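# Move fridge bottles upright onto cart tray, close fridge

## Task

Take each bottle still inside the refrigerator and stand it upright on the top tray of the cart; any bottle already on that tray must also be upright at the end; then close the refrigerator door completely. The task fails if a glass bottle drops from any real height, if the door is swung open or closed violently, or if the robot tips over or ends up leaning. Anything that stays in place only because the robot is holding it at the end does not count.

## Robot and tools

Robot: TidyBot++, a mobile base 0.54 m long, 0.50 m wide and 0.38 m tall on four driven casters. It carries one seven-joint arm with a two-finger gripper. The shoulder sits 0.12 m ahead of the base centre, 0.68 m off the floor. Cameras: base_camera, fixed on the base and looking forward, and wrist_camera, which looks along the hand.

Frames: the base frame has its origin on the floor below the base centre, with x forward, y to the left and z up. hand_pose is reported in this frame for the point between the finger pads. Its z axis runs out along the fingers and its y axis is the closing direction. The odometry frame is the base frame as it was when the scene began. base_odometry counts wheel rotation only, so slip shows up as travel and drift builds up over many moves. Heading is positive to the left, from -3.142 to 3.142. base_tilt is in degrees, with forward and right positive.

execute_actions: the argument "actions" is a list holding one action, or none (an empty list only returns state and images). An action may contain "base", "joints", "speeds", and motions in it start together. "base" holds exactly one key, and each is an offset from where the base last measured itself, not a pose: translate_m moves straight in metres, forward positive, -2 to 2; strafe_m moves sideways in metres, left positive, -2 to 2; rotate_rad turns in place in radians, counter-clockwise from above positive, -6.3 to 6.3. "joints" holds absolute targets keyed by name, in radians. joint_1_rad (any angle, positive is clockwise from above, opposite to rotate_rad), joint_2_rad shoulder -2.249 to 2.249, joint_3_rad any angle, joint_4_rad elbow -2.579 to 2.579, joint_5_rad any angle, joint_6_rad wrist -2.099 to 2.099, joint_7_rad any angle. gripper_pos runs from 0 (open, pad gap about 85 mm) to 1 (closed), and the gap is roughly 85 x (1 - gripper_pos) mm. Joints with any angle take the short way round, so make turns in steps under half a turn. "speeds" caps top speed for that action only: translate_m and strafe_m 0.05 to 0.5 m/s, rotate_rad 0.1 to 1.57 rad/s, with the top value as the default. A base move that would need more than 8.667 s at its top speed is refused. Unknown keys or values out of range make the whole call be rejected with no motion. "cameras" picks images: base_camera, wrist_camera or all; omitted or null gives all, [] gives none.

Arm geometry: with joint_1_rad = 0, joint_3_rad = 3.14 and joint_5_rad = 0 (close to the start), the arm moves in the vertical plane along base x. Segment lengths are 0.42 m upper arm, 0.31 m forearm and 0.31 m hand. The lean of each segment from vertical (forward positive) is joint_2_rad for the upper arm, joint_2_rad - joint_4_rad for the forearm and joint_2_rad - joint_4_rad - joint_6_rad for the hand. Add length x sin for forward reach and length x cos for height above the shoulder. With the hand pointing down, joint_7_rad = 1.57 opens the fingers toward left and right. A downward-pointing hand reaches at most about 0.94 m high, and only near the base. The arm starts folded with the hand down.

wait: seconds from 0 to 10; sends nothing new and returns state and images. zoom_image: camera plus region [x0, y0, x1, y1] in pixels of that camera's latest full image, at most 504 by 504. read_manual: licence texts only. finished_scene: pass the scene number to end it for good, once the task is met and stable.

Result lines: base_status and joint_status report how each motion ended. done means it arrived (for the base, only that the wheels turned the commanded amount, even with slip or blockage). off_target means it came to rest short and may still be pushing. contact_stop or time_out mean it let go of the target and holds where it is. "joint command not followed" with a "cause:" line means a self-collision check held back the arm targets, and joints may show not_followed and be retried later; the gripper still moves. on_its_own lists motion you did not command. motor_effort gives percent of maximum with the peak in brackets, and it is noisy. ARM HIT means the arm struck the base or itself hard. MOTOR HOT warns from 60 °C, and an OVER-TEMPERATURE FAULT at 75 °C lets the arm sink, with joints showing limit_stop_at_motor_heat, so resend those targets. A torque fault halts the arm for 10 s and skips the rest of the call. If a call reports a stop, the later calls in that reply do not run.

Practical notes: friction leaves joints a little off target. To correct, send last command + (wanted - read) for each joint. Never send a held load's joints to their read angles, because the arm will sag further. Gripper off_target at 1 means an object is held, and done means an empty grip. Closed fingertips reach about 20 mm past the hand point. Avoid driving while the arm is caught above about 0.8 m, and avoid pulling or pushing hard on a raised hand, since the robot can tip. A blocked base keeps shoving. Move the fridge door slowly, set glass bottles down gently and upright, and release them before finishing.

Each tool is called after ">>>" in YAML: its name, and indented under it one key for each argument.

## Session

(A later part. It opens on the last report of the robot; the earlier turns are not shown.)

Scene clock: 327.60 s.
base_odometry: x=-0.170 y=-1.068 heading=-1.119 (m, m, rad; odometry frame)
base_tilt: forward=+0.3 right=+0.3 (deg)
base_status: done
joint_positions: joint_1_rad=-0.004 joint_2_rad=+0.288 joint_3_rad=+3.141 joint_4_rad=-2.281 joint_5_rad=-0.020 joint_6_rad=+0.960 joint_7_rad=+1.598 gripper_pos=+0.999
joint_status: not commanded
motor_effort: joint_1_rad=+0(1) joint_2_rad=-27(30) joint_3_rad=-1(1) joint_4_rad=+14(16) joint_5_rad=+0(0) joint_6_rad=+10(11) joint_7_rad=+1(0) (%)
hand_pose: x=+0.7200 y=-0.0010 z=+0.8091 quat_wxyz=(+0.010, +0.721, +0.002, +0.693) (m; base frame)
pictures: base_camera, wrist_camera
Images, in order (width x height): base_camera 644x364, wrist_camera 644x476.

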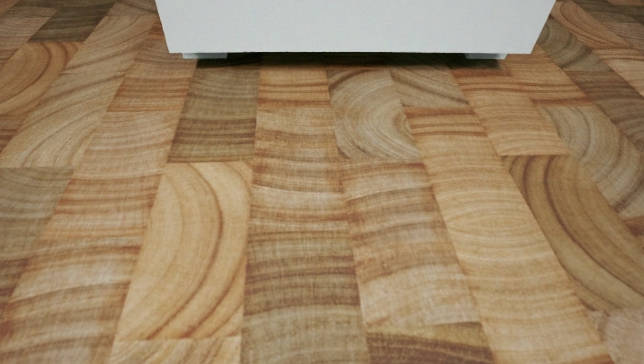

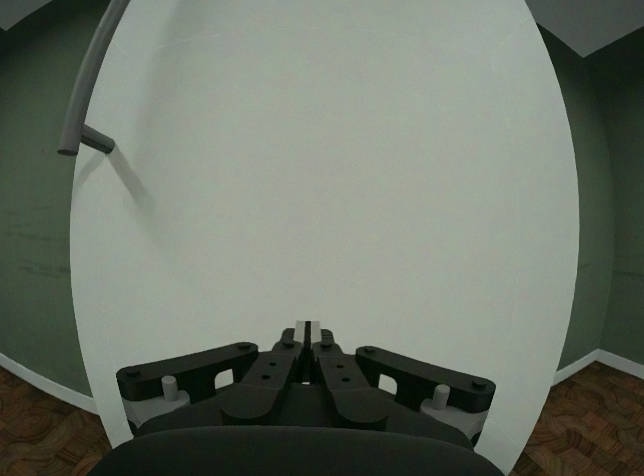

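Door is square to the fridge. One gentle push to confirm.

>>> execute_actions:
  actions:
    - {"base":{"translate_m":0.07},"speeds":{"translate_m":0.05}}

Scene clock: 331.50 s.
base_odometry: x=-0.139 y=-1.131 heading=-1.119 (m, m, rad; odometry frame)
base_tilt: forward=+0.3 right=+0.3 (deg)
base_status: done
joint_positions: joint_1_rad=-0.004 joint_2_rad=+0.266 joint_3_rad=+3.140 joint_4_rad=-2.314 joint_5_rad=-0.020 joint_6_rad=+0.968 joint_7_rad=+1.598 gripper_pos=+0.999
joint_status: not commanded
motor_effort: joint_1_rad=+1(1) joint_2_rad=-20(28) joint_3_rad=+2(2) joint_4_rad=+23(27) joint_5_rad=-2(1) joint_6_rad=+9(10) joint_7_rad=+0(1) (%)
hand_pose: x=+0.7081 y=-0.0010 z=+0.8088 quat_wxyz=(+0.010, +0.722, +0.002, +0.692) (m; base frame)
pictures: base_camera, wrist_camera
Images, in order (width x height): base_camera 644x364, wrist_camera 644x476.

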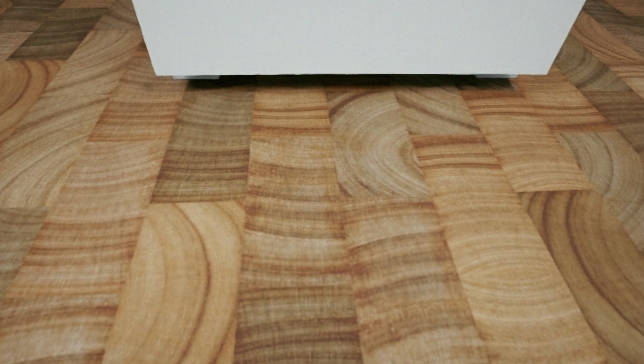

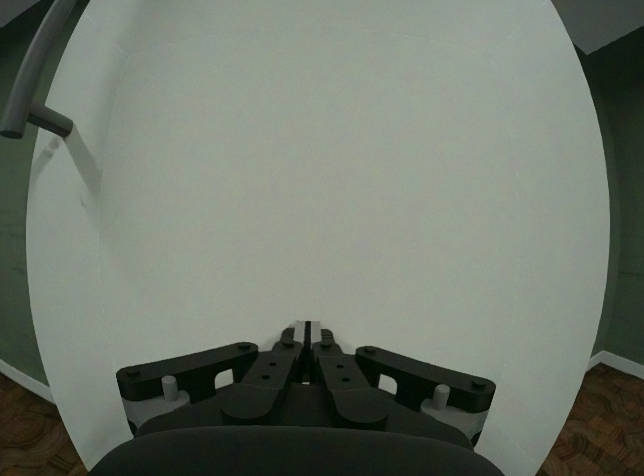

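>>> execute_actions:
  actions:
    - {"base":{"translate_m":-0.3},"joints":{"joint_1_rad":1.2}}
  cameras: ["wrist_camera"]

Scene clock: 336.63 s.
base_odometry: x=-0.270 y=-0.861 heading=-1.119 (m, m, rad; odometry frame)
base_tilt: forward=+0.3 right=+0.3 (deg)
base_status: done
joint_positions: joint_1_rad=+1.193 joint_2_rad=+0.296 joint_3_rad=+3.143 joint_4_rad=-2.265 joint_5_rad=-0.020 joint_6_rad=+0.968 joint_7_rad=+1.598 gripper_pos=+0.999
joint_status: all done
motor_effort: joint_1_rad=+0(3) joint_2_rad=-27(29) joint_3_rad=+0(2) joint_4_rad=+14(23) joint_5_rad=-1(2) joint_6_rad=+9(10) joint_7_rad=+0(1) (%)
hand_pose: x=+0.3384 y=-0.5651 z=+0.8145 quat_wxyz=(+0.403, +0.591, -0.402, +0.572) (m; base frame)
pictures: wrist_camera
Images, in order (width x height): wrist_camera 644x476.

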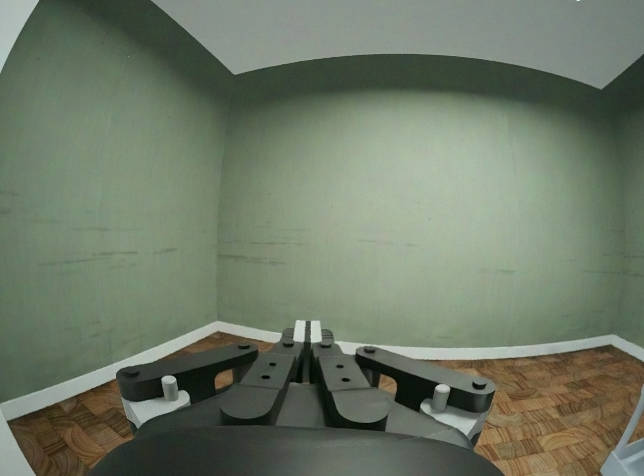

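>>> execute_actions:
  actions:
    - {"joints":{"joint_1_rad":2.1,"joint_2_rad":-0.1,"joint_4_rad":-1.9,"joint_6_rad":0.2}}
  cameras: ["wrist_camera"]

Scene clock: 343.00 s.
base_odometry: x=-0.270 y=-0.861 heading=-1.119 (m, m, rad; odometry frame)
base_tilt: forward=+0.3 right=+0.3 (deg)
base_status: not commanded
joint_positions: joint_1_rad=+2.092 joint_2_rad=-0.083 joint_3_rad=+3.143 joint_4_rad=-1.915 joint_5_rad=-0.020 joint_6_rad=+0.246 joint_7_rad=+1.598 gripper_pos=+0.999
joint_status: all done
motor_effort: joint_1_rad=+0(2) joint_2_rad=-19(28) joint_3_rad=+0(2) joint_4_rad=+21(21) joint_5_rad=-1(0) joint_6_rad=+9(9) joint_7_rad=+1(1) (%)
hand_pose: x=-0.1712 y=-0.5023 z=+1.0155 quat_wxyz=(+0.610, +0.357, -0.616, +0.347) (m; base frame)
pictures: wrist_camera
Images, in order (width x height): wrist_camera 644x476.

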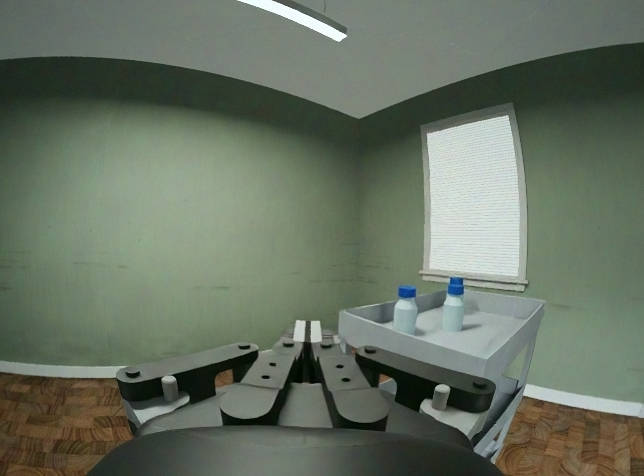

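>>> finished_scene:
  scene: 1

The scene is finished: the task was done.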